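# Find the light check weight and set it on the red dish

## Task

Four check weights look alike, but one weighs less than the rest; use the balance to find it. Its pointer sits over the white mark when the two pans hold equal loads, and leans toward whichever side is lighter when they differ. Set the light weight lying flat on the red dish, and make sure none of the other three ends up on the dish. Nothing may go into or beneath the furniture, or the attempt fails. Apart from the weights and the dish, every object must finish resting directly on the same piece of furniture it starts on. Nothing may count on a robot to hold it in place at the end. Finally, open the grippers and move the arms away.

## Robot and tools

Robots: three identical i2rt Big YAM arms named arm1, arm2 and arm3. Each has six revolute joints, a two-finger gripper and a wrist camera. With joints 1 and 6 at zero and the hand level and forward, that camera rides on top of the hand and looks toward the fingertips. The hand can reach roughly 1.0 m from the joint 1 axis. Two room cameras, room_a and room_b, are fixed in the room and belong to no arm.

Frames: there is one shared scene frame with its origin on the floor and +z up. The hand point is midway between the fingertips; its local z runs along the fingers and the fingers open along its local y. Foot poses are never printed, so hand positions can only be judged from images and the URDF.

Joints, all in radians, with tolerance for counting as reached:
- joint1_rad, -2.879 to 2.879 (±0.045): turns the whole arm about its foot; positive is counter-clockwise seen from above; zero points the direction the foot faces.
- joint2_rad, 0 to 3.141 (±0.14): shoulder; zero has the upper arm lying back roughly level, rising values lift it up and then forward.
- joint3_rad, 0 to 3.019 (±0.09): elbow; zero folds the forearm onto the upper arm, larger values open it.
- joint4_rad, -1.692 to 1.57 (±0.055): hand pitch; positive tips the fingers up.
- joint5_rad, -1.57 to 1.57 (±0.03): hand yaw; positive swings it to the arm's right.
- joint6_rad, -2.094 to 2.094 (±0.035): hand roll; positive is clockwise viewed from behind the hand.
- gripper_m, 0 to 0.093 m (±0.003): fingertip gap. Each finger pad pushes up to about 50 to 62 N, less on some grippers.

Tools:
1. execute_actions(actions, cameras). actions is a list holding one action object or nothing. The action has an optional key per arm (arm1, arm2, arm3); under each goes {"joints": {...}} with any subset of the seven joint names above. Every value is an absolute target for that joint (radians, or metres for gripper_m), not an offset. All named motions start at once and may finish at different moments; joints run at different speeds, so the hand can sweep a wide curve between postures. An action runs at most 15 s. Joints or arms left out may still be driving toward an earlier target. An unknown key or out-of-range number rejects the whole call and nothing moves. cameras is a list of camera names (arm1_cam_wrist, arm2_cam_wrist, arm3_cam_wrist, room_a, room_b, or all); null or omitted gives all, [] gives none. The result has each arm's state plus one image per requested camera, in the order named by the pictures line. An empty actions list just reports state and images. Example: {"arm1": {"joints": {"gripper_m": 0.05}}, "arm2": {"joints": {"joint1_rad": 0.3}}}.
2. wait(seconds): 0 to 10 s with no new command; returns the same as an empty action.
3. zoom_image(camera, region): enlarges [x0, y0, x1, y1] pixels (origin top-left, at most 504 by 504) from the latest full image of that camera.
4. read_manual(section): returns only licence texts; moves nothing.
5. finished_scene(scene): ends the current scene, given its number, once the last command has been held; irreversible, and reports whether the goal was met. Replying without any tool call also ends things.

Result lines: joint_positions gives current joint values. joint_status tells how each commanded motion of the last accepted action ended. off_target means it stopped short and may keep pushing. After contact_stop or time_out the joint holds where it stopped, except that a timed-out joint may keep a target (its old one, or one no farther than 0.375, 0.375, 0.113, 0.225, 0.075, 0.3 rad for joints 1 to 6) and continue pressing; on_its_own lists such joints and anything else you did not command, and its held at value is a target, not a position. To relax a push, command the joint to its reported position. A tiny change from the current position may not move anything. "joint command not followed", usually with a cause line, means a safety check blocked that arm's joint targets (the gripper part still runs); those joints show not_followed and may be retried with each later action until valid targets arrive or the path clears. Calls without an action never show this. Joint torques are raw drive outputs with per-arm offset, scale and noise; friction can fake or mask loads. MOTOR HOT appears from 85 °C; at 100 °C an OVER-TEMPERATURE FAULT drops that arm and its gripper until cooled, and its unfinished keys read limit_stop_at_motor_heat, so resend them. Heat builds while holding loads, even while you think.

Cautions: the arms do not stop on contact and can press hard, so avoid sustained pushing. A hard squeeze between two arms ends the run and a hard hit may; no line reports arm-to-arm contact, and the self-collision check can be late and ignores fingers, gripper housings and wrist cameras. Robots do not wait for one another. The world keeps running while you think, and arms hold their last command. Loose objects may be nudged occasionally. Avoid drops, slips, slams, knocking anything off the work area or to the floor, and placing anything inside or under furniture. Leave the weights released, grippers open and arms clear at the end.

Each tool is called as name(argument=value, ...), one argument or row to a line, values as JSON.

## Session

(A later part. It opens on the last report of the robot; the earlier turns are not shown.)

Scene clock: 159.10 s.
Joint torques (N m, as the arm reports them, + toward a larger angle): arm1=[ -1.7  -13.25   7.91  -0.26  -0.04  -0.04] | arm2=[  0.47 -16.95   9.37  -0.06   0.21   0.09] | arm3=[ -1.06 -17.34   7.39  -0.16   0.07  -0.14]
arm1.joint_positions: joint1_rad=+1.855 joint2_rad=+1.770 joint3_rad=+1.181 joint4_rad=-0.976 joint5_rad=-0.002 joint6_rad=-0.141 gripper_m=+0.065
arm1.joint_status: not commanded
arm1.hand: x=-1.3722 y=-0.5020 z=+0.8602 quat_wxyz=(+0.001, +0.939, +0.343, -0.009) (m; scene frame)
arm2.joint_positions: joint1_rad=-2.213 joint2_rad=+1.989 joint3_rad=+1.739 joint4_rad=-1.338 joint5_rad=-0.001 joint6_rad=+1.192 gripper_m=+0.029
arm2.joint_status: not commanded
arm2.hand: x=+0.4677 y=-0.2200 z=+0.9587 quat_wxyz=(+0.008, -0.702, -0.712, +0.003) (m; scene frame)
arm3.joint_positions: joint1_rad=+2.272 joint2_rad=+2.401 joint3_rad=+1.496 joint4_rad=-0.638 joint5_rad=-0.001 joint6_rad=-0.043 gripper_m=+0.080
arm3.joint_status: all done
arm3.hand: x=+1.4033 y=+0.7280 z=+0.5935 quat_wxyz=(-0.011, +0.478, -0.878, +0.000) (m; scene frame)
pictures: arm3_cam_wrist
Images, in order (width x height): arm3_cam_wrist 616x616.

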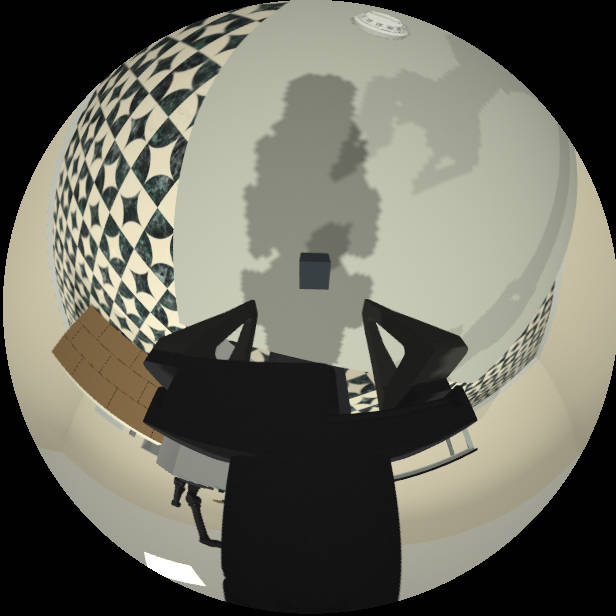

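execute_actions(
  actions=[
    {"arm3":{"joints":{"joint1_rad":2.258,"joint2_rad":2.54,"joint3_rad":1.585,"joint4_rad":-0.575,"joint6_rad":-0.01}}},
  ],
  cameras=["arm3_cam_wrist"],
)

Scene clock: 164.17 s.
Joint torques (N m, as the arm reports them, + toward a larger angle): arm1=[ -2.08 -12.94   7.77  -0.29  -0.04  -0.05] | arm2=[  0.56 -17.02   9.32  -0.12   0.2    0.1 ] | arm3=[ -2.34 -19.01   6.17   0.46   0.09   0.22]
arm1.joint_positions: joint1_rad=+1.855 joint2_rad=+1.770 joint3_rad=+1.181 joint4_rad=-0.976 joint5_rad=-0.002 joint6_rad=-0.141 gripper_m=+0.065
arm1.joint_status: not commanded
arm1.hand: x=-1.3722 y=-0.5020 z=+0.8602 quat_wxyz=(+0.001, +0.939, +0.343, -0.009) (m; scene frame)
arm2.joint_positions: joint1_rad=-2.213 joint2_rad=+1.989 joint3_rad=+1.739 joint4_rad=-1.338 joint5_rad=-0.001 joint6_rad=+1.192 gripper_m=+0.029
arm2.joint_status: not commanded
arm2.hand: x=+0.4677 y=-0.2200 z=+0.9587 quat_wxyz=(+0.008, -0.702, -0.712, +0.003) (m; scene frame)
arm3.joint_positions: joint1_rad=+2.271 joint2_rad=+2.521 joint3_rad=+1.566 joint4_rad=-0.581 joint5_rad=-0.001 joint6_rad=-0.027 gripper_m=+0.080
arm3.joint_status: all done
arm3.hand: x=+1.4092 y=+0.7339 z=+0.5418 quat_wxyz=(-0.014, +0.470, -0.882, -0.002) (m; scene frame)
pictures: arm3_cam_wrist
Images, in order (width x height): arm3_cam_wrist 616x616.

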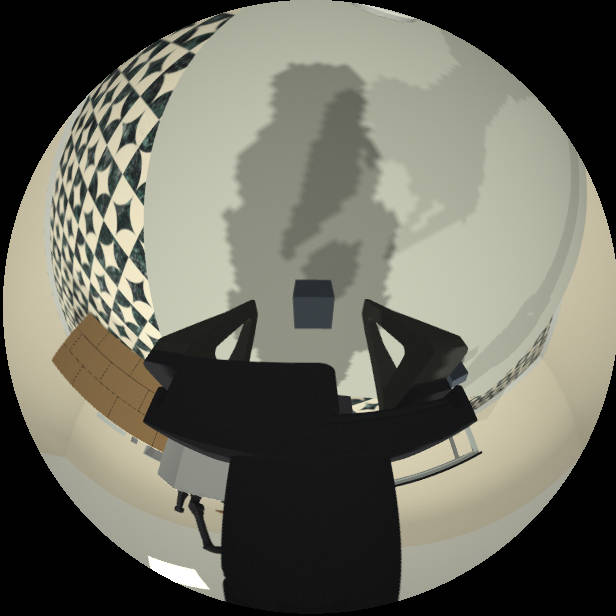

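execute_actions(
  actions=[
    {"arm3":{"joints":{"joint2_rad":2.58,"joint4_rad":-0.575}}},
  ],
  cameras=["arm3_cam_wrist"],
)

Scene clock: 166.20 s.
Joint torques (N m, as the arm reports them, + toward a larger angle): arm1=[ -2.04 -12.8    7.7   -0.29  -0.06  -0.08] | arm2=[  0.54 -16.98   9.28  -0.12   0.22   0.11] | arm3=[ -2.49 -17.53   5.88   0.38   0.09   0.21]
arm1.joint_positions: joint1_rad=+1.855 joint2_rad=+1.770 joint3_rad=+1.181 joint4_rad=-0.976 joint5_rad=-0.002 joint6_rad=-0.141 gripper_m=+0.065
arm1.joint_status: not commanded
arm1.hand: x=-1.3722 y=-0.5020 z=+0.8602 quat_wxyz=(+0.001, +0.939, +0.343, -0.009) (m; scene frame)
arm2.joint_positions: joint1_rad=-2.213 joint2_rad=+1.989 joint3_rad=+1.739 joint4_rad=-1.338 joint5_rad=-0.001 joint6_rad=+1.192 gripper_m=+0.029
arm2.joint_status: not commanded
arm2.hand: x=+0.4677 y=-0.2200 z=+0.9587 quat_wxyz=(+0.008, -0.702, -0.712, +0.003) (m; scene frame)
arm3.joint_positions: joint1_rad=+2.271 joint2_rad=+2.548 joint3_rad=+1.566 joint4_rad=-0.581 joint5_rad=-0.001 joint6_rad=-0.027 gripper_m=+0.080
arm3.joint_status: all done
arm3.hand: x=+1.4029 y=+0.7248 z=+0.5264 quat_wxyz=(-0.002, +0.470, -0.883, +0.004) (m; scene frame)
pictures: arm3_cam_wrist
Images, in order (width x height): arm3_cam_wrist 616x616.

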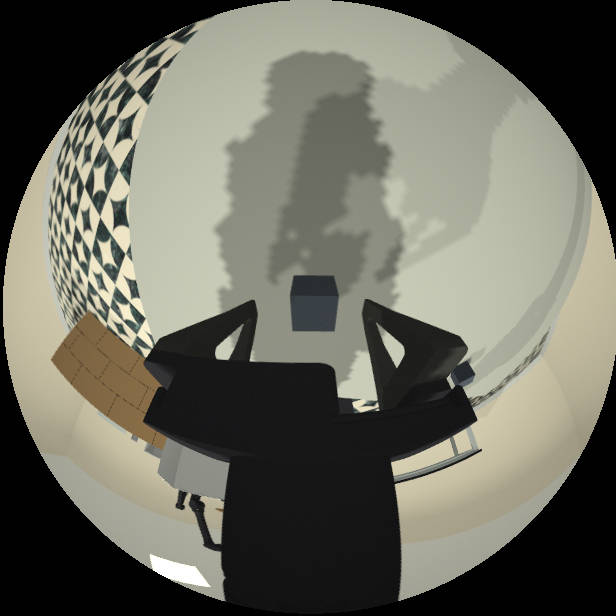

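execute_actions(
  actions=[
    {"arm3":{"joints":{"joint2_rad":2.597}}},
  ],
  cameras=["arm3_cam_wrist"],
)

Scene clock: 167.47 s.
Joint torques (N m, as the arm reports them, + toward a larger angle): arm1=[ -2.02 -12.89   7.83  -0.21  -0.01  -0.03] | arm2=[  0.76 -16.92   9.36  -0.16   0.2    0.09] | arm3=[ -2.45 -16.98   5.83   0.41   0.08   0.22]
arm1.joint_positions: joint1_rad=+1.855 joint2_rad=+1.770 joint3_rad=+1.181 joint4_rad=-0.976 joint5_rad=-0.002 joint6_rad=-0.141 gripper_m=+0.065
arm1.joint_status: not commanded
arm1.hand: x=-1.3722 y=-0.5020 z=+0.8602 quat_wxyz=(+0.001, +0.939, +0.343, -0.009) (m; scene frame)
arm2.joint_positions: joint1_rad=-2.213 joint2_rad=+1.989 joint3_rad=+1.739 joint4_rad=-1.338 joint5_rad=-0.001 joint6_rad=+1.192 gripper_m=+0.029
arm2.joint_status: not commanded
arm2.hand: x=+0.4677 y=-0.2200 z=+0.9587 quat_wxyz=(+0.008, -0.702, -0.712, +0.003) (m; scene frame)
arm3.joint_positions: joint1_rad=+2.271 joint2_rad=+2.561 joint3_rad=+1.566 joint4_rad=-0.581 joint5_rad=-0.001 joint6_rad=-0.027 gripper_m=+0.080
arm3.joint_status: all done
arm3.hand: x=+1.3998 y=+0.7204 z=+0.5191 quat_wxyz=(+0.004, +0.470, -0.883, +0.007) (m; scene frame)
pictures: arm3_cam_wrist
Images, in order (width x height): arm3_cam_wrist 616x616.

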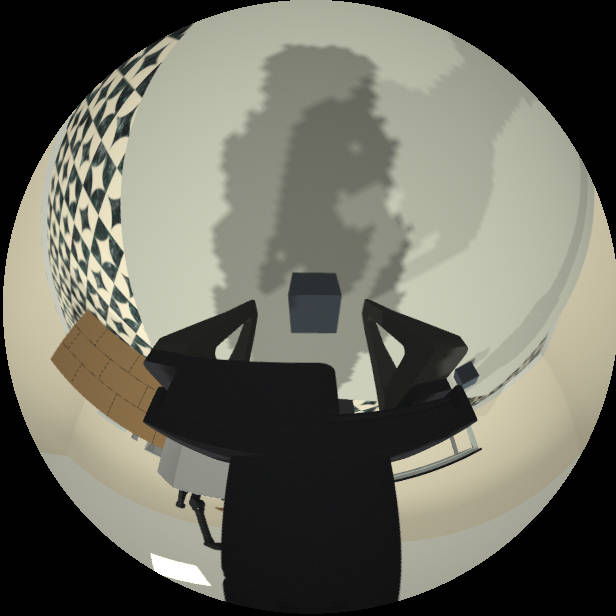

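Good position. Grasp.

execute_actions(
  actions=[
    {"arm3":{"joints":{"gripper_m":0.024}}},
  ],
  cameras=["arm3_cam_wrist"],
)

Scene clock: 168.33 s.
Joint torques (N m, as the arm reports them, + toward a larger angle): arm1=[ -1.66 -12.87   7.66  -0.31  -0.07  -0.05] | arm2=[  0.62 -16.95   9.32  -0.19   0.21   0.11] | arm3=[ -2.39 -17.44   5.8    0.3    0.05   0.18]
arm1.joint_positions: joint1_rad=+1.855 joint2_rad=+1.770 joint3_rad=+1.181 joint4_rad=-0.976 joint5_rad=-0.002 joint6_rad=-0.141 gripper_m=+0.065
arm1.joint_status: not commanded
arm1.hand: x=-1.3722 y=-0.5020 z=+0.8602 quat_wxyz=(+0.001, +0.939, +0.343, -0.009) (m; scene frame)
arm2.joint_positions: joint1_rad=-2.213 joint2_rad=+1.989 joint3_rad=+1.739 joint4_rad=-1.338 joint5_rad=-0.001 joint6_rad=+1.192 gripper_m=+0.029
arm2.joint_status: not commanded
arm2.hand: x=+0.4677 y=-0.2200 z=+0.9587 quat_wxyz=(+0.008, -0.702, -0.712, +0.003) (m; scene frame)
arm3.joint_positions: joint1_rad=+2.270 joint2_rad=+2.561 joint3_rad=+1.566 joint4_rad=-0.581 joint5_rad=+0.000 joint6_rad=-0.026 gripper_m=+0.029
arm3.joint_status: gripper_m off_target (ended at +0.029, target +0.024)
arm3.hand: x=+1.4003 y=+0.7199 z=+0.5189 quat_wxyz=(+0.004, +0.469, -0.883, +0.008) (m; scene frame)
pictures: arm3_cam_wrist
Images, in order (width x height): arm3_cam_wrist 616x616.

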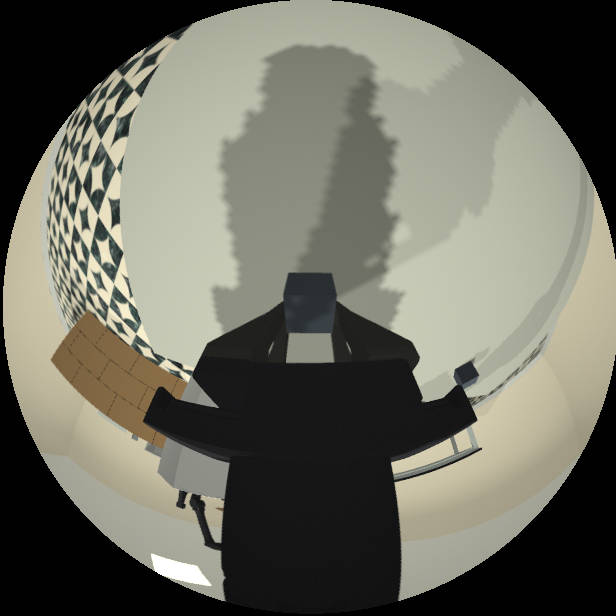

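execute_actions(
  actions=[
    {"arm3":{"joints":{"joint2_rad":1.6,"joint3_rad":1.5,"joint4_rad":-1.47}},"arm2":{"joints":{"joint2_rad":2.05,"joint3_rad":1.80,"joint4_rad":-1.29}}},
  ],
  cameras=["arm2_cam_wrist","arm3_cam_wrist"],
)

Scene clock: 173.63 s.
Joint torques (N m, as the arm reports them, + toward a larger angle): arm1=[ -2.28 -12.69   7.74  -0.31  -0.06  -0.04] | arm2=[  0.6  -18.32  12.87   0.53   0.22   0.09] | arm3=[ -2.33 -11.69   8.77  -0.27   0.05   0.2 ]
arm1.joint_positions: joint1_rad=+1.855 joint2_rad=+1.770 joint3_rad=+1.181 joint4_rad=-0.976 joint5_rad=-0.002 joint6_rad=-0.141 gripper_m=+0.065
arm1.joint_status: not commanded
arm1.hand: x=-1.3722 y=-0.5020 z=+0.8602 quat_wxyz=(+0.001, +0.939, +0.343, -0.009) (m; scene frame)
arm2.joint_positions: joint1_rad=-2.213 joint2_rad=+2.079 joint3_rad=+1.743 joint4_rad=-1.298 joint5_rad=-0.001 joint6_rad=+1.192 gripper_m=+0.029
arm2.joint_status: all done
arm2.hand: x=+0.4742 y=-0.2225 z=+0.9070 quat_wxyz=(+0.029, -0.702, -0.712, +0.012) (m; scene frame)
arm3.joint_positions: joint1_rad=+2.270 joint2_rad=+1.584 joint3_rad=+1.491 joint4_rad=-1.462 joint5_rad=+0.000 joint6_rad=-0.026 gripper_m=+0.029
arm3.joint_status: all done
arm3.hand: x=+1.3387 y=+0.6424 z=+1.0318 quat_wxyz=(-0.006, +0.469, -0.883, +0.003) (m; scene frame)
pictures: arm2_cam_wrist, arm3_cam_wrist
Images, in order (width x height): arm2_cam_wrist 616x616, arm3_cam_wrist 616x616.

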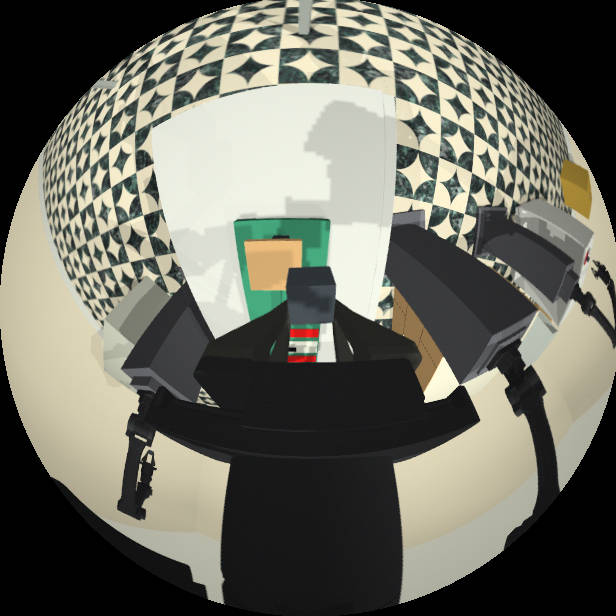

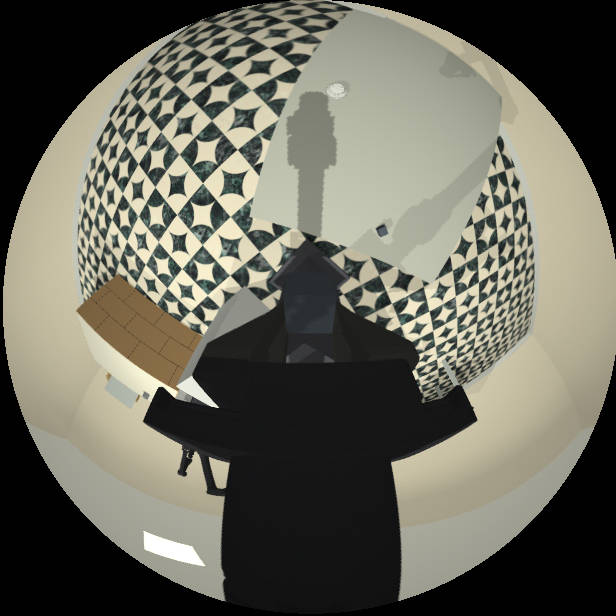

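execute_actions(
  actions=[
    {"arm3":{"joints":{"joint1_rad":-1.671,"joint6_rad":1.74}},"arm2":{"joints":{"joint3_rad":1.83,"joint4_rad":-1.27}}},
  ],
  cameras=["arm2_cam_wrist","arm3_cam_wrist"],
)

Scene clock: 177.30 s.
Joint torques (N m, as the arm reports them, + toward a larger angle): arm1=[ -1.93 -12.68   7.73  -0.26  -0.03  -0.06] | arm2=[  0.78 -19.39  13.33   0.61   0.21   0.12] | arm3=[ -1.08 -13.18   8.64  -0.4    0.04   0.21]
arm1.joint_positions: joint1_rad=+1.855 joint2_rad=+1.770 joint3_rad=+1.181 joint4_rad=-0.976 joint5_rad=-0.002 joint6_rad=-0.141 gripper_m=+0.065
arm1.joint_status: not commanded
arm1.hand: x=-1.3722 y=-0.5020 z=+0.8602 quat_wxyz=(+0.001, +0.939, +0.343, -0.009) (m; scene frame)
arm2.joint_positions: joint1_rad=-2.213 joint2_rad=+2.079 joint3_rad=+1.768 joint4_rad=-1.278 joint5_rad=-0.001 joint6_rad=+1.192 gripper_m=+0.029
arm2.joint_status: all done
arm2.hand: x=+0.4873 y=-0.2274 z=+0.9153 quat_wxyz=(+0.009, -0.702, -0.712, +0.003) (m; scene frame)
arm3.joint_positions: joint1_rad=-1.677 joint2_rad=+1.599 joint3_rad=+1.491 joint4_rad=-1.462 joint5_rad=+0.002 joint6_rad=+1.723 gripper_m=+0.029
arm3.joint_status: all done
arm3.hand: x=+0.5849 y=+0.1835 z=+1.0279 quat_wxyz=(-0.003, -0.705, +0.709, -0.005) (m; scene frame)
pictures: arm2_cam_wrist, arm3_cam_wrist
Images, in order (width x height): arm2_cam_wrist 616x616, arm3_cam_wrist 616x616.

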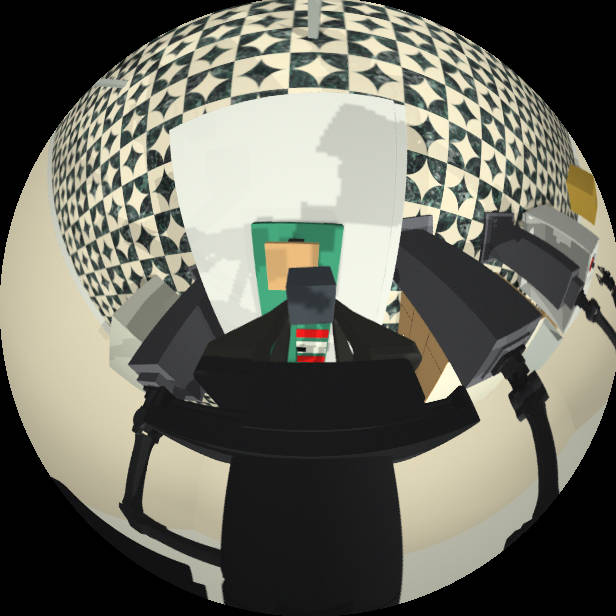

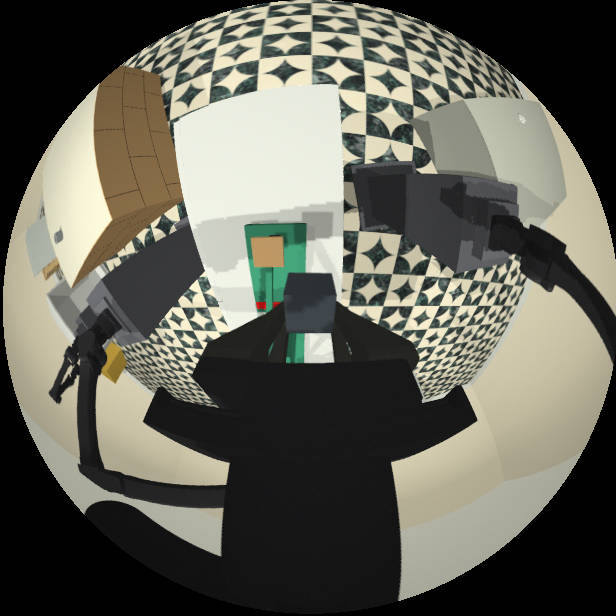

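execute_actions(
  actions=[
    {"arm3":{"joints":{"joint2_rad":1.79,"joint3_rad":1.52,"joint4_rad":-1.275,"joint6_rad":1.75}},"arm2":{"joints":{"joint2_rad":2.095,"joint4_rad":-1.23}}},
  ],
  cameras=["arm2_cam_wrist","arm3_cam_wrist"],
)

Scene clock: 181.40 s.
Joint torques (N m, as the arm reports them, + toward a larger angle): arm1=[ -2.15 -12.55   7.76  -0.21  -0.03  -0.06] | arm2=[  0.81 -18.16  13.02   0.6    0.21   0.12] | arm3=[ -0.74 -17.91   9.66   0.26   0.07   0.21]
arm1.joint_positions: joint1_rad=+1.855 joint2_rad=+1.770 joint3_rad=+1.181 joint4_rad=-0.976 joint5_rad=-0.002 joint6_rad=-0.141 gripper_m=+0.065
arm1.joint_status: not commanded
arm1.hand: x=-1.3722 y=-0.5020 z=+0.8602 quat_wxyz=(+0.001, +0.939, +0.343, -0.009) (m; scene frame)
arm2.joint_positions: joint1_rad=-2.213 joint2_rad=+2.109 joint3_rad=+1.768 joint4_rad=-1.240 joint5_rad=-0.001 joint6_rad=+1.192 gripper_m=+0.029
arm2.joint_status: all done
arm2.hand: x=+0.4939 y=-0.2300 z=+0.8969 quat_wxyz=(+0.005, -0.702, -0.712, +0.002) (m; scene frame)
arm3.joint_positions: joint1_rad=-1.677 joint2_rad=+1.811 joint3_rad=+1.491 joint4_rad=-1.282 joint5_rad=+0.002 joint6_rad=+1.733 gripper_m=+0.029
arm3.joint_status: all done
arm3.hand: x=+0.5335 y=+0.1746 z=+0.9241 quat_wxyz=(+0.010, -0.701, +0.713, -0.014) (m; scene frame)
pictures: arm2_cam_wrist, arm3_cam_wrist
Images, in order (width x height): arm2_cam_wrist 616x616, arm3_cam_wrist 616x616.

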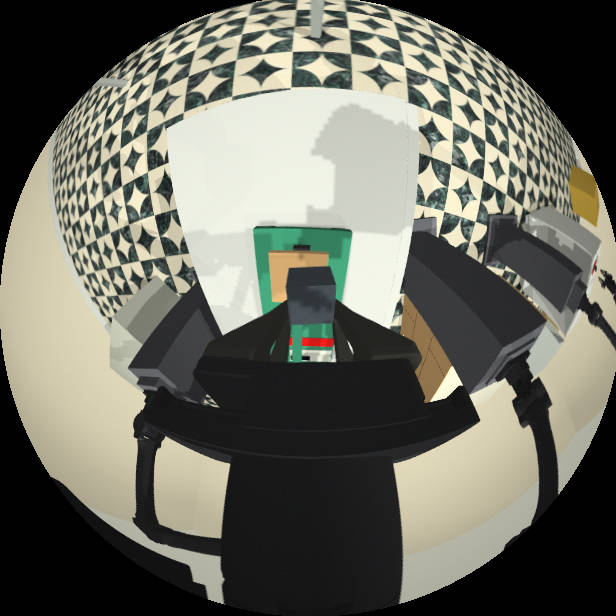

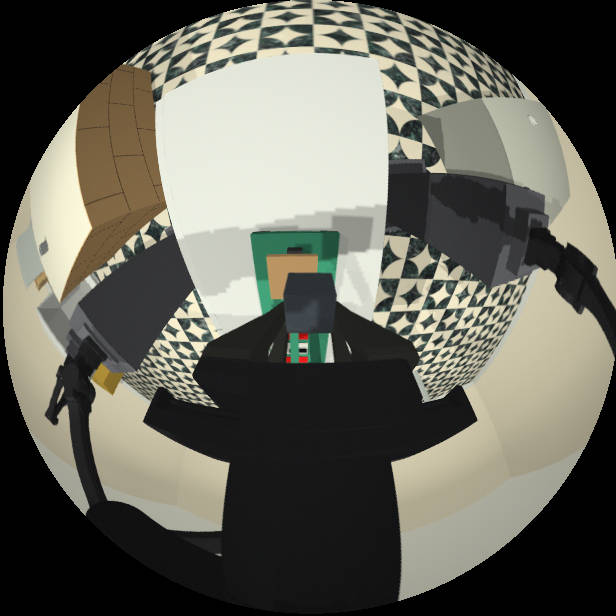

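execute_actions(
  actions=[
    {"arm3":{"joints":{"joint2_rad":1.825,"joint3_rad":1.452,"joint4_rad":-1.18}},"arm2":{"joints":{"joint2_rad":2.112,"joint4_rad":-1.205}}},
  ],
  cameras=["arm2_cam_wrist","arm3_cam_wrist"],
)

Scene clock: 184.17 s.
Joint torques (N m, as the arm reports them, + toward a larger angle): arm1=[ -1.93 -12.79   7.81  -0.2   -0.04  -0.04] | arm2=[  0.67 -18.07  13.22   0.68   0.22   0.09] | arm3=[ -0.69 -14.86   7.21   0.45   0.09   0.19]
arm1.joint_positions: joint1_rad=+1.855 joint2_rad=+1.770 joint3_rad=+1.181 joint4_rad=-0.976 joint5_rad=-0.002 joint6_rad=-0.141 gripper_m=+0.065
arm1.joint_status: not commanded
arm1.hand: x=-1.3722 y=-0.5020 z=+0.8602 quat_wxyz=(+0.001, +0.939, +0.343, -0.009) (m; scene frame)
arm2.joint_positions: joint1_rad=-2.213 joint2_rad=+2.121 joint3_rad=+1.768 joint4_rad=-1.215 joint5_rad=-0.001 joint6_rad=+1.192 gripper_m=+0.029
arm2.joint_status: all done
arm2.hand: x=+0.4986 y=-0.2318 z=+0.8897 quat_wxyz=(-0.001, -0.702, -0.712, -0.001) (m; scene frame)
arm3.joint_positions: joint1_rad=-1.677 joint2_rad=+1.811 joint3_rad=+1.457 joint4_rad=-1.191 joint5_rad=+0.002 joint6_rad=+1.733 gripper_m=+0.029
arm3.joint_status: all done
arm3.hand: x=+0.5240 y=+0.1730 z=+0.9117 quat_wxyz=(-0.013, -0.701, +0.713, +0.002) (m; scene frame)
pictures: arm2_cam_wrist, arm3_cam_wrist
Images, in order (width x height): arm2_cam_wrist 616x616, arm3_cam_wrist 616x616.

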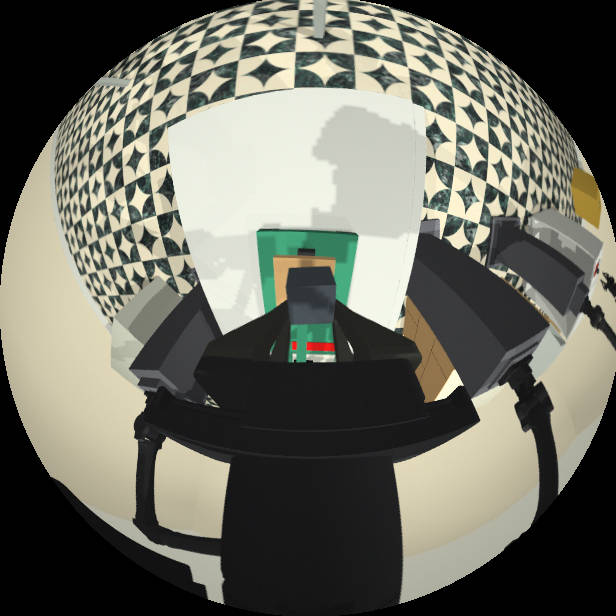

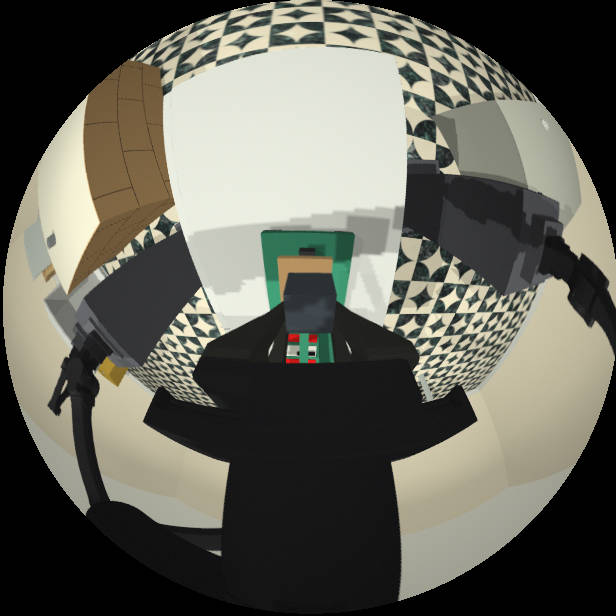

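execute_actions(
  actions=[
    {"arm3":{"joints":{"joint2_rad":1.848,"joint4_rad":-1.158}},"arm2":{"joints":{"joint2_rad":2.127,"joint4_rad":-1.195}}},
  ],
  cameras=["arm2_cam_wrist","arm3_cam_wrist"],
)

Scene clock: 185.63 s.
Joint torques (N m, as the arm reports them, + toward a larger angle): arm1=[ -2.33 -13.03   7.88  -0.27  -0.04  -0.04] | arm2=[  0.81 -19.05  13.01   0.6    0.22   0.09] | arm3=[ -0.77 -14.72   7.22   0.5    0.07   0.21]
arm1.joint_positions: joint1_rad=+1.855 joint2_rad=+1.770 joint3_rad=+1.181 joint4_rad=-0.976 joint5_rad=-0.002 joint6_rad=-0.141 gripper_m=+0.065
arm1.joint_status: not commanded
arm1.hand: x=-1.3722 y=-0.5020 z=+0.8602 quat_wxyz=(+0.001, +0.939, +0.343, -0.009) (m; scene frame)
arm2.joint_positions: joint1_rad=-2.213 joint2_rad=+2.137 joint3_rad=+1.768 joint4_rad=-1.205 joint5_rad=-0.001 joint6_rad=+1.192 gripper_m=+0.029
arm2.joint_status: all done
arm2.hand: x=+0.4994 y=-0.2321 z=+0.8796 quat_wxyz=(+0.002, -0.702, -0.712, +0.001) (m; scene frame)
arm3.joint_positions: joint1_rad=-1.677 joint2_rad=+1.830 joint3_rad=+1.457 joint4_rad=-1.169 joint5_rad=+0.002 joint6_rad=+1.733 gripper_m=+0.029
arm3.joint_status: all done
arm3.hand: x=+0.5193 y=+0.1722 z=+0.9018 quat_wxyz=(-0.014, -0.701, +0.713, +0.003) (m; scene frame)
pictures: arm2_cam_wrist, arm3_cam_wrist
Images, in order (width x height): arm2_cam_wrist 616x616, arm3_cam_wrist 616x616.

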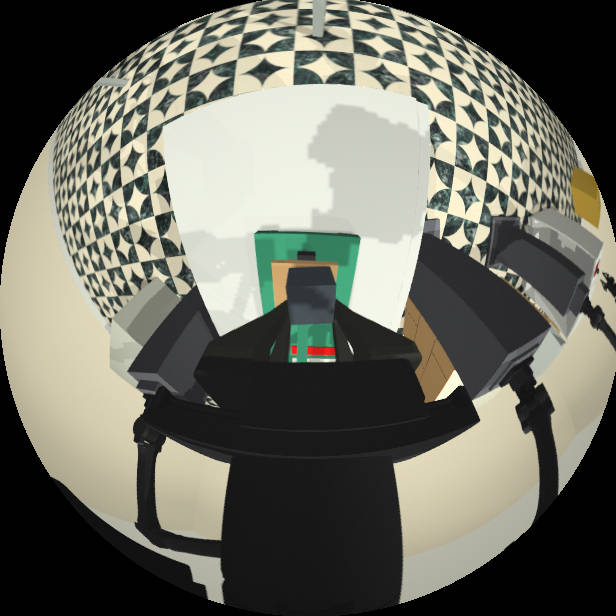

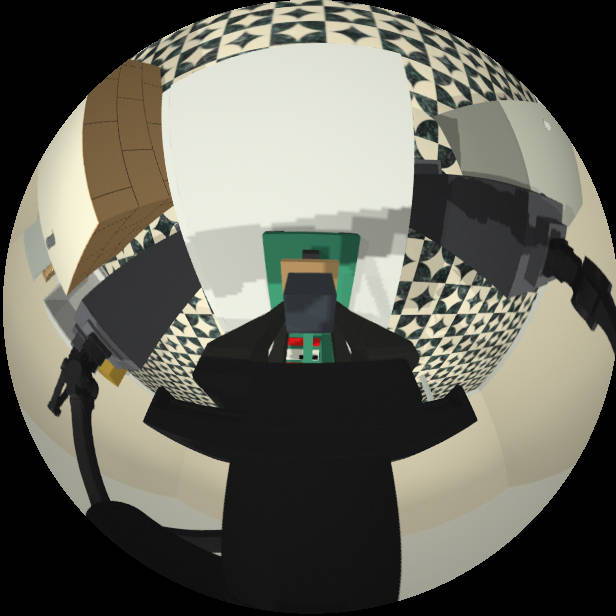

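execute_actions(
  actions=[
    {"arm3":{"joints":{"joint2_rad":1.882}}},
  ],
  cameras=["arm2_cam_wrist","arm3_cam_wrist"],
)

Scene clock: 187.23 s.
Joint torques (N m, as the arm reports them, + toward a larger angle): arm1=[ -2.03 -12.5    7.73  -0.27  -0.08  -0.03] | arm2=[  0.64 -18.42  13.14   0.67   0.22   0.09] | arm3=[ -0.64 -15.21   7.     0.42   0.09   0.22]
arm1.joint_positions: joint1_rad=+1.855 joint2_rad=+1.770 joint3_rad=+1.181 joint4_rad=-0.976 joint5_rad=-0.002 joint6_rad=-0.141 gripper_m=+0.065
arm1.joint_status: not commanded
arm1.hand: x=-1.3722 y=-0.5020 z=+0.8602 quat_wxyz=(+0.001, +0.939, +0.343, -0.009) (m; scene frame)
arm2.joint_positions: joint1_rad=-2.213 joint2_rad=+2.137 joint3_rad=+1.768 joint4_rad=-1.205 joint5_rad=-0.001 joint6_rad=+1.192 gripper_m=+0.029
arm2.joint_status: not commanded
arm2.hand: x=+0.4994 y=-0.2321 z=+0.8796 quat_wxyz=(+0.002, -0.702, -0.712, +0.001) (m; scene frame)
arm3.joint_positions: joint1_rad=-1.677 joint2_rad=+1.869 joint3_rad=+1.457 joint4_rad=-1.168 joint5_rad=+0.002 joint6_rad=+1.733 gripper_m=+0.029
arm3.joint_status: all done
arm3.hand: x=+0.5210 y=+0.1722 z=+0.8812 quat_wxyz=(+0.001, -0.701, +0.713, -0.008) (m; scene frame)
pictures: arm2_cam_wrist, arm3_cam_wrist
Images, in order (width x height): arm2_cam_wrist 616x616, arm3_cam_wrist 616x616.

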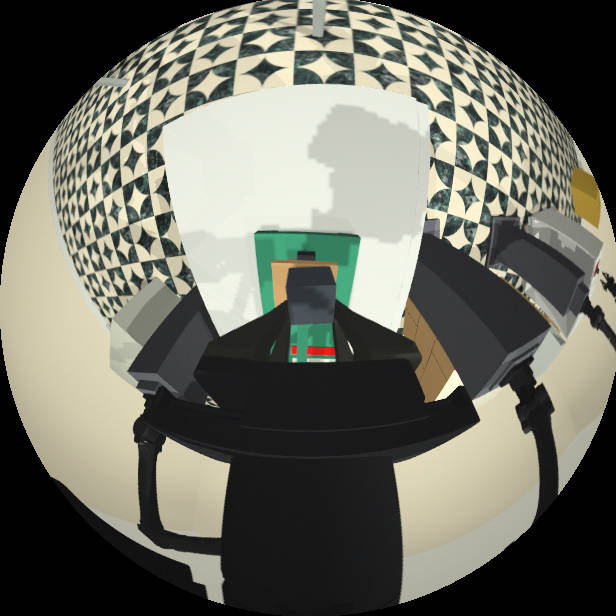

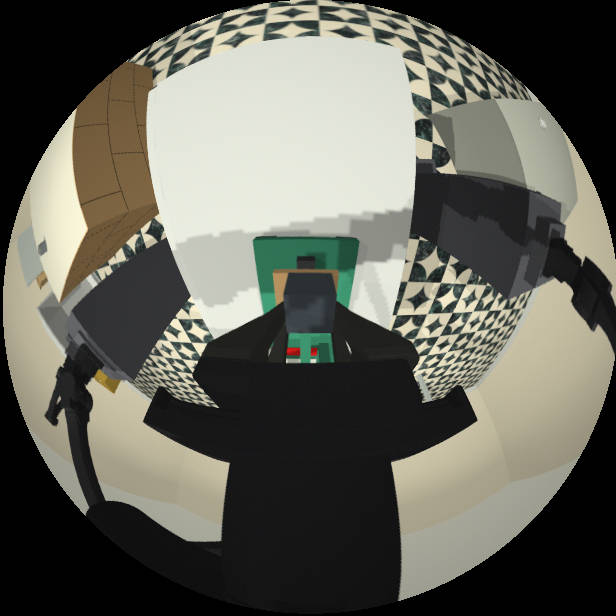

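Both in position. Release both simultaneously.

execute_actions(
  actions=[
    {"arm3":{"joints":{"gripper_m":0.075}},"arm2":{"joints":{"gripper_m":0.075}}},
  ],
  cameras=["arm2_cam_wrist","arm3_cam_wrist"],
)

execute_actions(
  actions=[
    {"arm3":{"joints":{"joint2_rad":1.70,"joint3_rad":1.49,"joint4_rad":-1.35}},"arm2":{"joints":{"joint2_rad":1.97,"joint4_rad":-1.37}}},
  ],
  cameras=["arm2_cam_wrist","arm3_cam_wrist","room_a"],
)

Scene clock: 188.23 s.
Joint torques (N m, as the arm reports them, + toward a larger angle): arm1=[ -2.17 -13.     7.79  -0.26  -0.03  -0.05] | arm2=[  0.85 -18.22  12.58   0.66   0.21   0.09] | arm3=[ -0.61 -15.68   7.17   0.4    0.08   0.21]
arm1.joint_positions: joint1_rad=+1.855 joint2_rad=+1.770 joint3_rad=+1.181 joint4_rad=-0.976 joint5_rad=-0.002 joint6_rad=-0.141 gripper_m=+0.065
arm1.joint_status: not commanded
arm1.hand: x=-1.3722 y=-0.5020 z=+0.8602 quat_wxyz=(+0.001, +0.939, +0.343, -0.009) (m; scene frame)
arm2.joint_positions: joint1_rad=-2.213 joint2_rad=+2.137 joint3_rad=+1.775 joint4_rad=-1.204 joint5_rad=-0.001 joint6_rad=+1.192 gripper_m=+0.075
arm2.joint_status: all done
arm2.hand: x=+0.5021 y=-0.2331 z=+0.8820 quat_wxyz=(-0.001, -0.702, -0.712, -0.001) (m; scene frame)
arm3.joint_positions: joint1_rad=-1.677 joint2_rad=+1.869 joint3_rad=+1.457 joint4_rad=-1.168 joint5_rad=+0.002 joint6_rad=+1.734 gripper_m=+0.075
arm3.joint_status: all done
arm3.hand: x=+0.5210 y=+0.1722 z=+0.8812 quat_wxyz=(+0.001, -0.701, +0.713, -0.008) (m; scene frame)
pictures: arm2_cam_wrist, arm3_cam_wrist
Images, in order (width x height): arm2_cam_wrist 616x616, arm3_cam_wrist 616x616.

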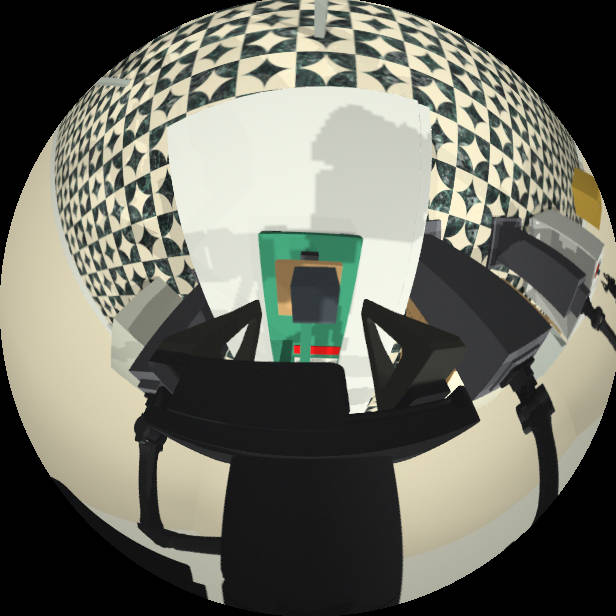

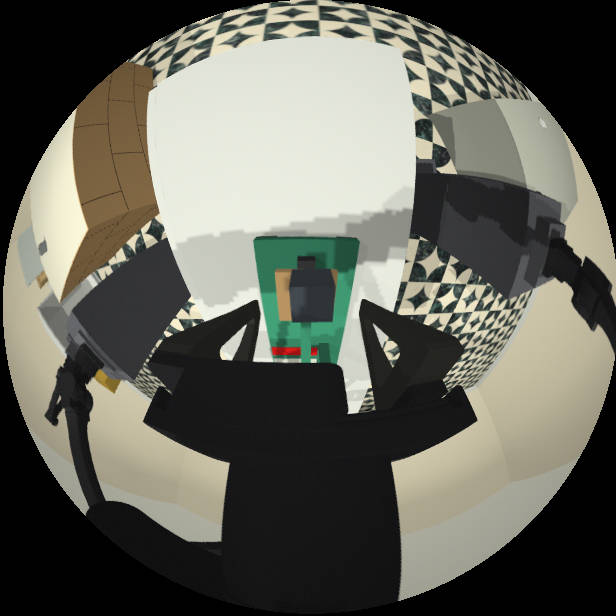

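Scene clock: 189.50 s.
Joint torques (N m, as the arm reports them, + toward a larger angle): arm1=[ -2.13 -12.68   7.8   -0.28  -0.01  -0.02] | arm2=[  0.83 -16.36  11.37  -0.02   0.19   0.09] | arm3=[ -0.83 -13.    10.21  -0.38   0.09   0.21]
arm1.joint_positions: joint1_rad=+1.855 joint2_rad=+1.770 joint3_rad=+1.181 joint4_rad=-0.976 joint5_rad=-0.002 joint6_rad=-0.141 gripper_m=+0.065
arm1.joint_status: not commanded
arm1.hand: x=-1.3722 y=-0.5020 z=+0.8602 quat_wxyz=(+0.001, +0.939, +0.343, -0.009) (m; scene frame)
arm2.joint_positions: joint1_rad=-2.213 joint2_rad=+1.969 joint3_rad=+1.795 joint4_rad=-1.363 joint5_rad=-0.001 joint6_rad=+1.192 gripper_m=+0.075
arm2.joint_status: all done
arm2.hand: x=+0.4791 y=-0.2243 z=+0.9915 quat_wxyz=(-0.015, -0.702, -0.712, -0.007) (m; scene frame)
arm3.joint_positions: joint1_rad=-1.677 joint2_rad=+1.674 joint3_rad=+1.457 joint4_rad=-1.342 joint5_rad=+0.002 joint6_rad=+1.734 gripper_m=+0.075
arm3.joint_status: all done
arm3.hand: x=+0.5614 y=+0.1794 z=+0.9798 quat_wxyz=(-0.007, -0.701, +0.713, -0.002) (m; scene frame)
pictures: arm2_cam_wrist, arm3_cam_wrist, room_a
Images, in order (width x height): arm2_cam_wrist 616x616, arm3_cam_wrist 616x616, room_a 504x504.

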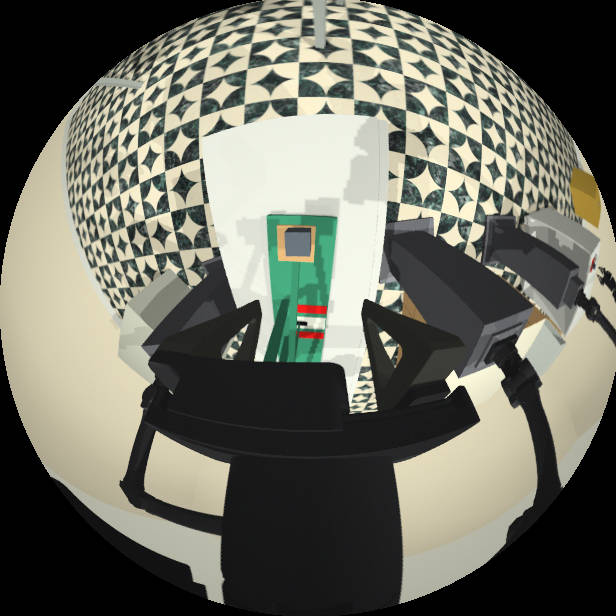

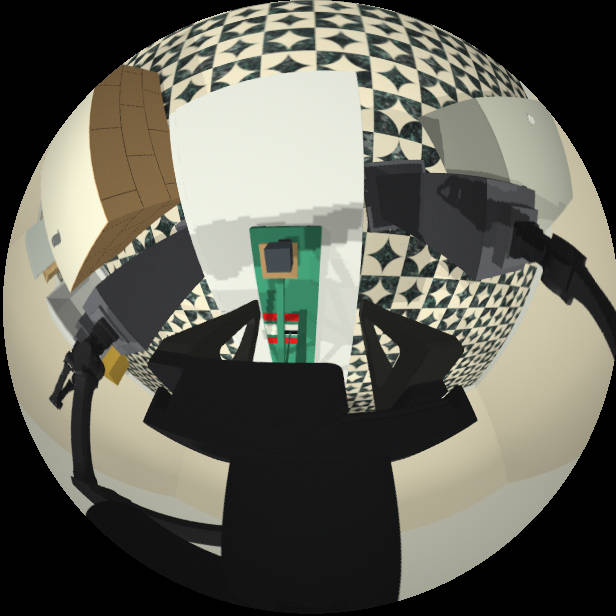

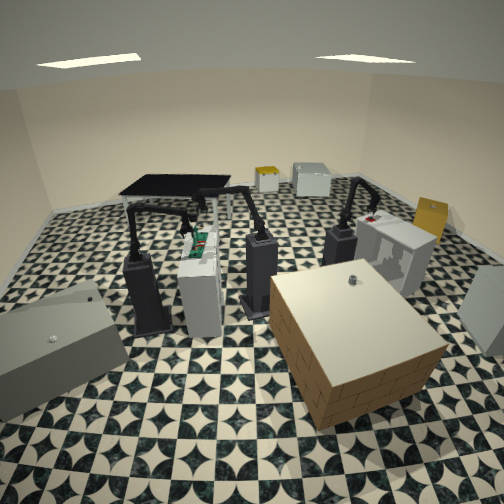

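zoom_image(
  camera="arm2_cam_wrist",
  region=[250, 270, 370, 370],
)

zoom_image(
  camera="arm3_cam_wrist",
  region=[230, 270, 350, 370],
)

Region (250, 270, 370, 370) of arm2_cam_wrist's 616x616 image, scaled by 4.200, with more detail than that image has.

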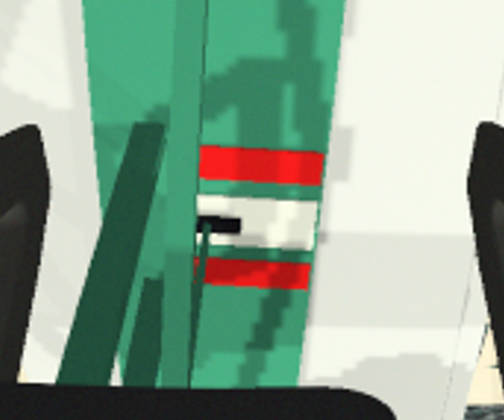

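Region (230, 270, 350, 370) of arm3_cam_wrist's 616x616 image, scaled by 4.200, with more detail than that image has.

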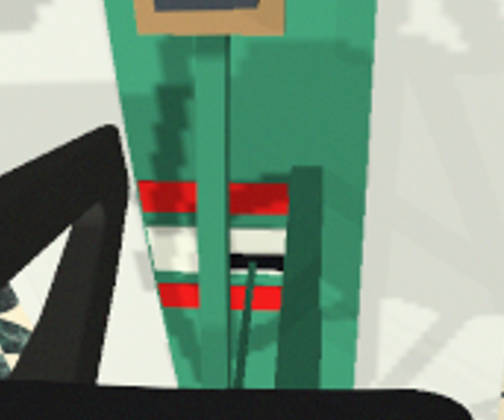

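execute_actions(
  actions=[],
  cameras=["arm2_cam_wrist","arm3_cam_wrist"],
)

zoom_image(
  camera="arm2_cam_wrist",
  region=[250, 200, 370, 370],
)

zoom_image(
  camera="arm3_cam_wrist",
  region=[230, 200, 350, 370],
)

Scene clock: 190.83 s.
Joint torques (N m, as the arm reports them, + toward a larger angle): arm1=[ -2.42 -12.81   7.75  -0.25  -0.03  -0.05] | arm2=[  0.69 -16.02  11.39  -0.03   0.21   0.09] | arm3=[ -0.66 -12.23  10.17  -0.34   0.09   0.21]
arm1.joint_positions: joint1_rad=+1.855 joint2_rad=+1.770 joint3_rad=+1.181 joint4_rad=-0.976 joint5_rad=-0.002 joint6_rad=-0.141 gripper_m=+0.065
arm1.joint_status: not commanded
arm1.hand: x=-1.3722 y=-0.5020 z=+0.8602 quat_wxyz=(+0.001, +0.939, +0.343, -0.009) (m; scene frame)
arm2.joint_positions: joint1_rad=-2.213 joint2_rad=+1.969 joint3_rad=+1.795 joint4_rad=-1.363 joint5_rad=-0.001 joint6_rad=+1.192 gripper_m=+0.075
arm2.joint_status: all done
arm2.hand: x=+0.4791 y=-0.2243 z=+0.9915 quat_wxyz=(-0.015, -0.702, -0.712, -0.007) (m; scene frame)
arm3.joint_positions: joint1_rad=-1.677 joint2_rad=+1.674 joint3_rad=+1.457 joint4_rad=-1.342 joint5_rad=+0.002 joint6_rad=+1.734 gripper_m=+0.075
arm3.joint_status: all done
arm3.hand: x=+0.5614 y=+0.1794 z=+0.9798 quat_wxyz=(-0.007, -0.701, +0.713, -0.002) (m; scene frame)
pictures: arm2_cam_wrist, arm3_cam_wrist
Images, in order (width x height): arm2_cam_wrist 616x616, arm3_cam_wrist 616x616.

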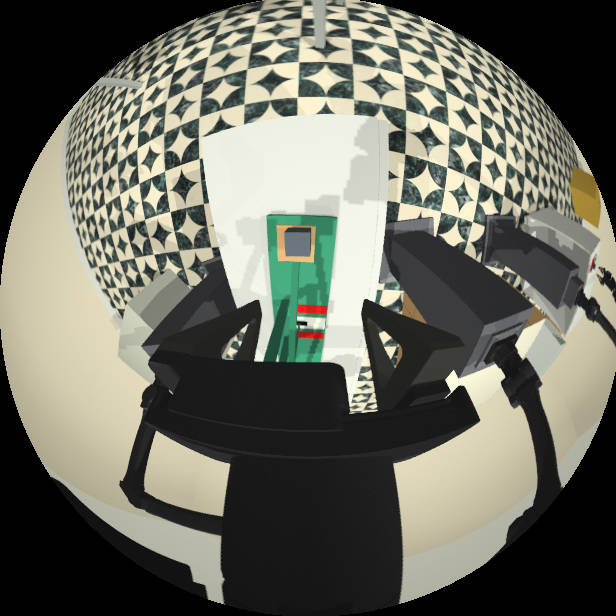

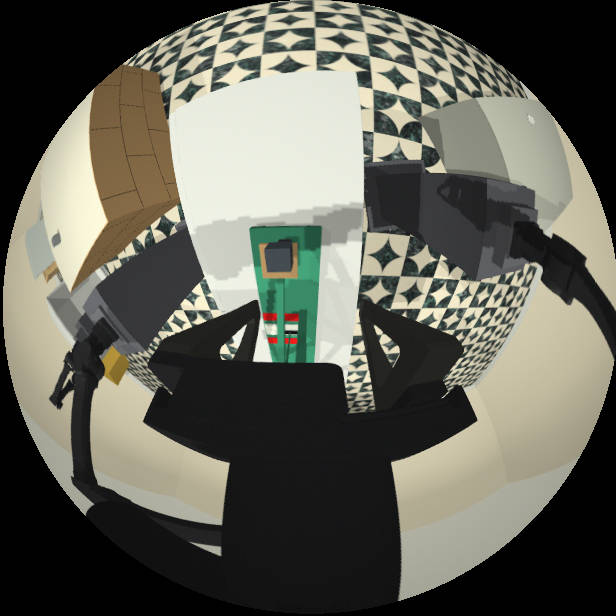

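Region (250, 200, 370, 370) of arm2_cam_wrist's 616x616 image, scaled by 2.965, with more detail than that image has; it fills the left 356 columns of this view, and the rest is white.

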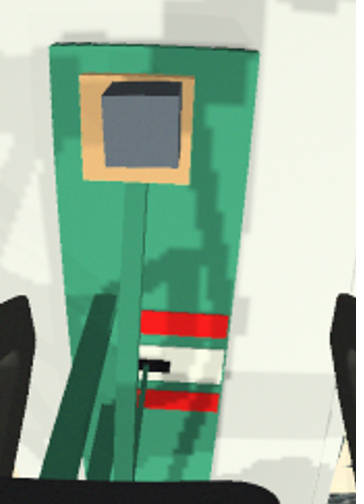

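Region (230, 200, 350, 370) of arm3_cam_wrist's 616x616 image, scaled by 2.965, with more detail than that image has; it fills the left 356 columns of this view, and the rest is white.

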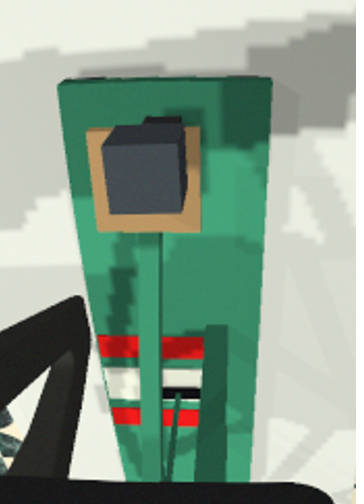

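execute_actions(
  actions=[
    {"arm1":{"joints":{"joint2_rad":1.35,"joint4_rad":-1.35}},"arm2":{"joints":{"joint2_rad":1.5,"joint4_rad":-1.65}},"arm3":{"joints":{"joint2_rad":1.3,"joint4_rad":-1.6}}},
  ],
)

Scene clock: 194.60 s.
Joint torques (N m, as the arm reports them, + toward a larger angle): arm1=[-2.03 -8.8   9.1  -0.12 -0.04 -0.03] | arm2=[  0.6  -11.4    9.82   0.46   0.2    0.09] | arm3=[-0.64 -7.7  10.03  0.12  0.08  0.19]
arm1.joint_positions: joint1_rad=+1.855 joint2_rad=+1.345 joint3_rad=+1.181 joint4_rad=-1.337 joint5_rad=-0.002 joint6_rad=-0.141 gripper_m=+0.065
arm1.joint_status: all done
arm1.hand: x=-1.2979 y=-0.4561 z=+1.0357 quat_wxyz=(+0.008, +0.938, +0.343, -0.040) (m; scene frame)
arm2.joint_positions: joint1_rad=-2.213 joint2_rad=+1.515 joint3_rad=+1.815 joint4_rad=-1.645 joint5_rad=-0.001 joint6_rad=+1.192 gripper_m=+0.075
arm2.joint_status: all done
arm2.hand: x=+0.3601 y=-0.1789 z=+1.2355 quat_wxyz=(-0.102, -0.698, -0.707, -0.045) (m; scene frame)
arm3.joint_positions: joint1_rad=-1.677 joint2_rad=+1.288 joint3_rad=+1.464 joint4_rad=-1.595 joint5_rad=+0.002 joint6_rad=+1.734 gripper_m=+0.075
arm3.joint_status: all done
arm3.hand: x=+0.6693 y=+0.1974 z=+1.1453 quat_wxyz=(-0.064, -0.699, +0.711, +0.040) (m; scene frame)
pictures: arm1_cam_wrist, arm2_cam_wrist, arm3_cam_wrist, room_a, room_b
Images, in order (width x height): arm1_cam_wrist 616x616, arm2_cam_wrist 616x616, arm3_cam_wrist 616x616, room_a 504x504, room_b 504x504.

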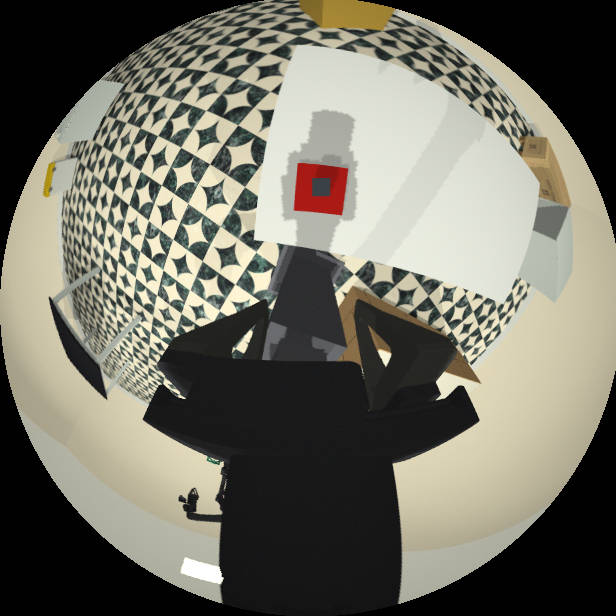

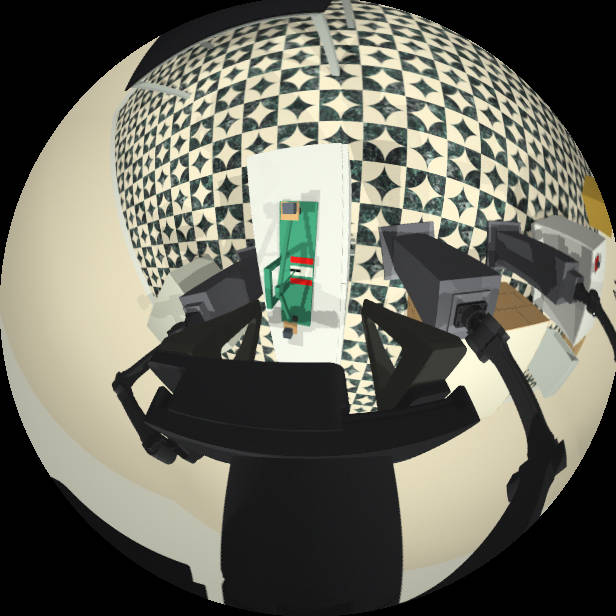

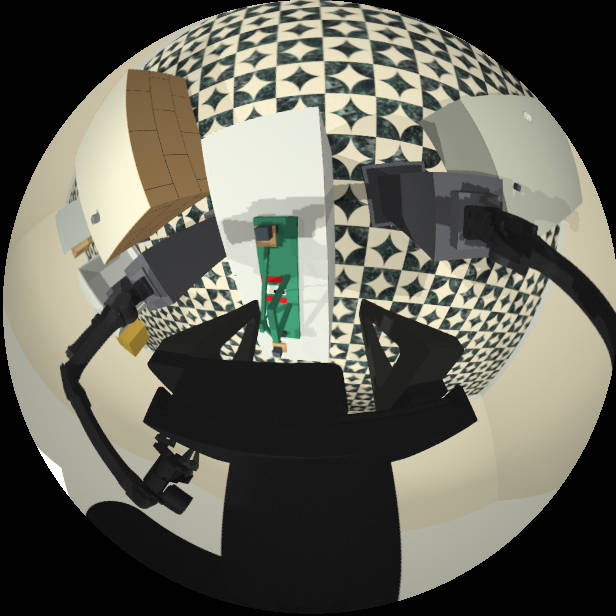

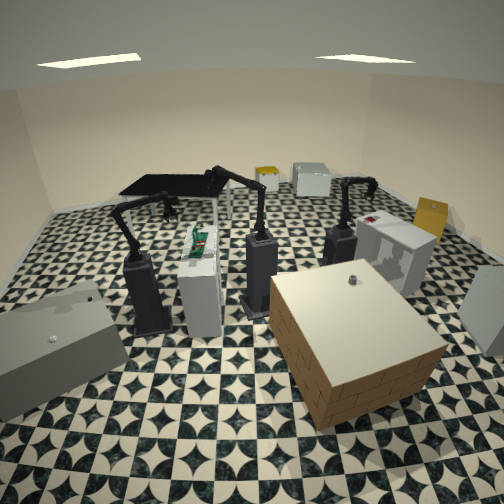

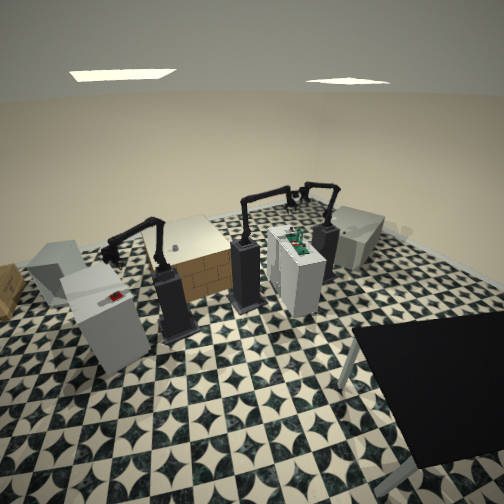

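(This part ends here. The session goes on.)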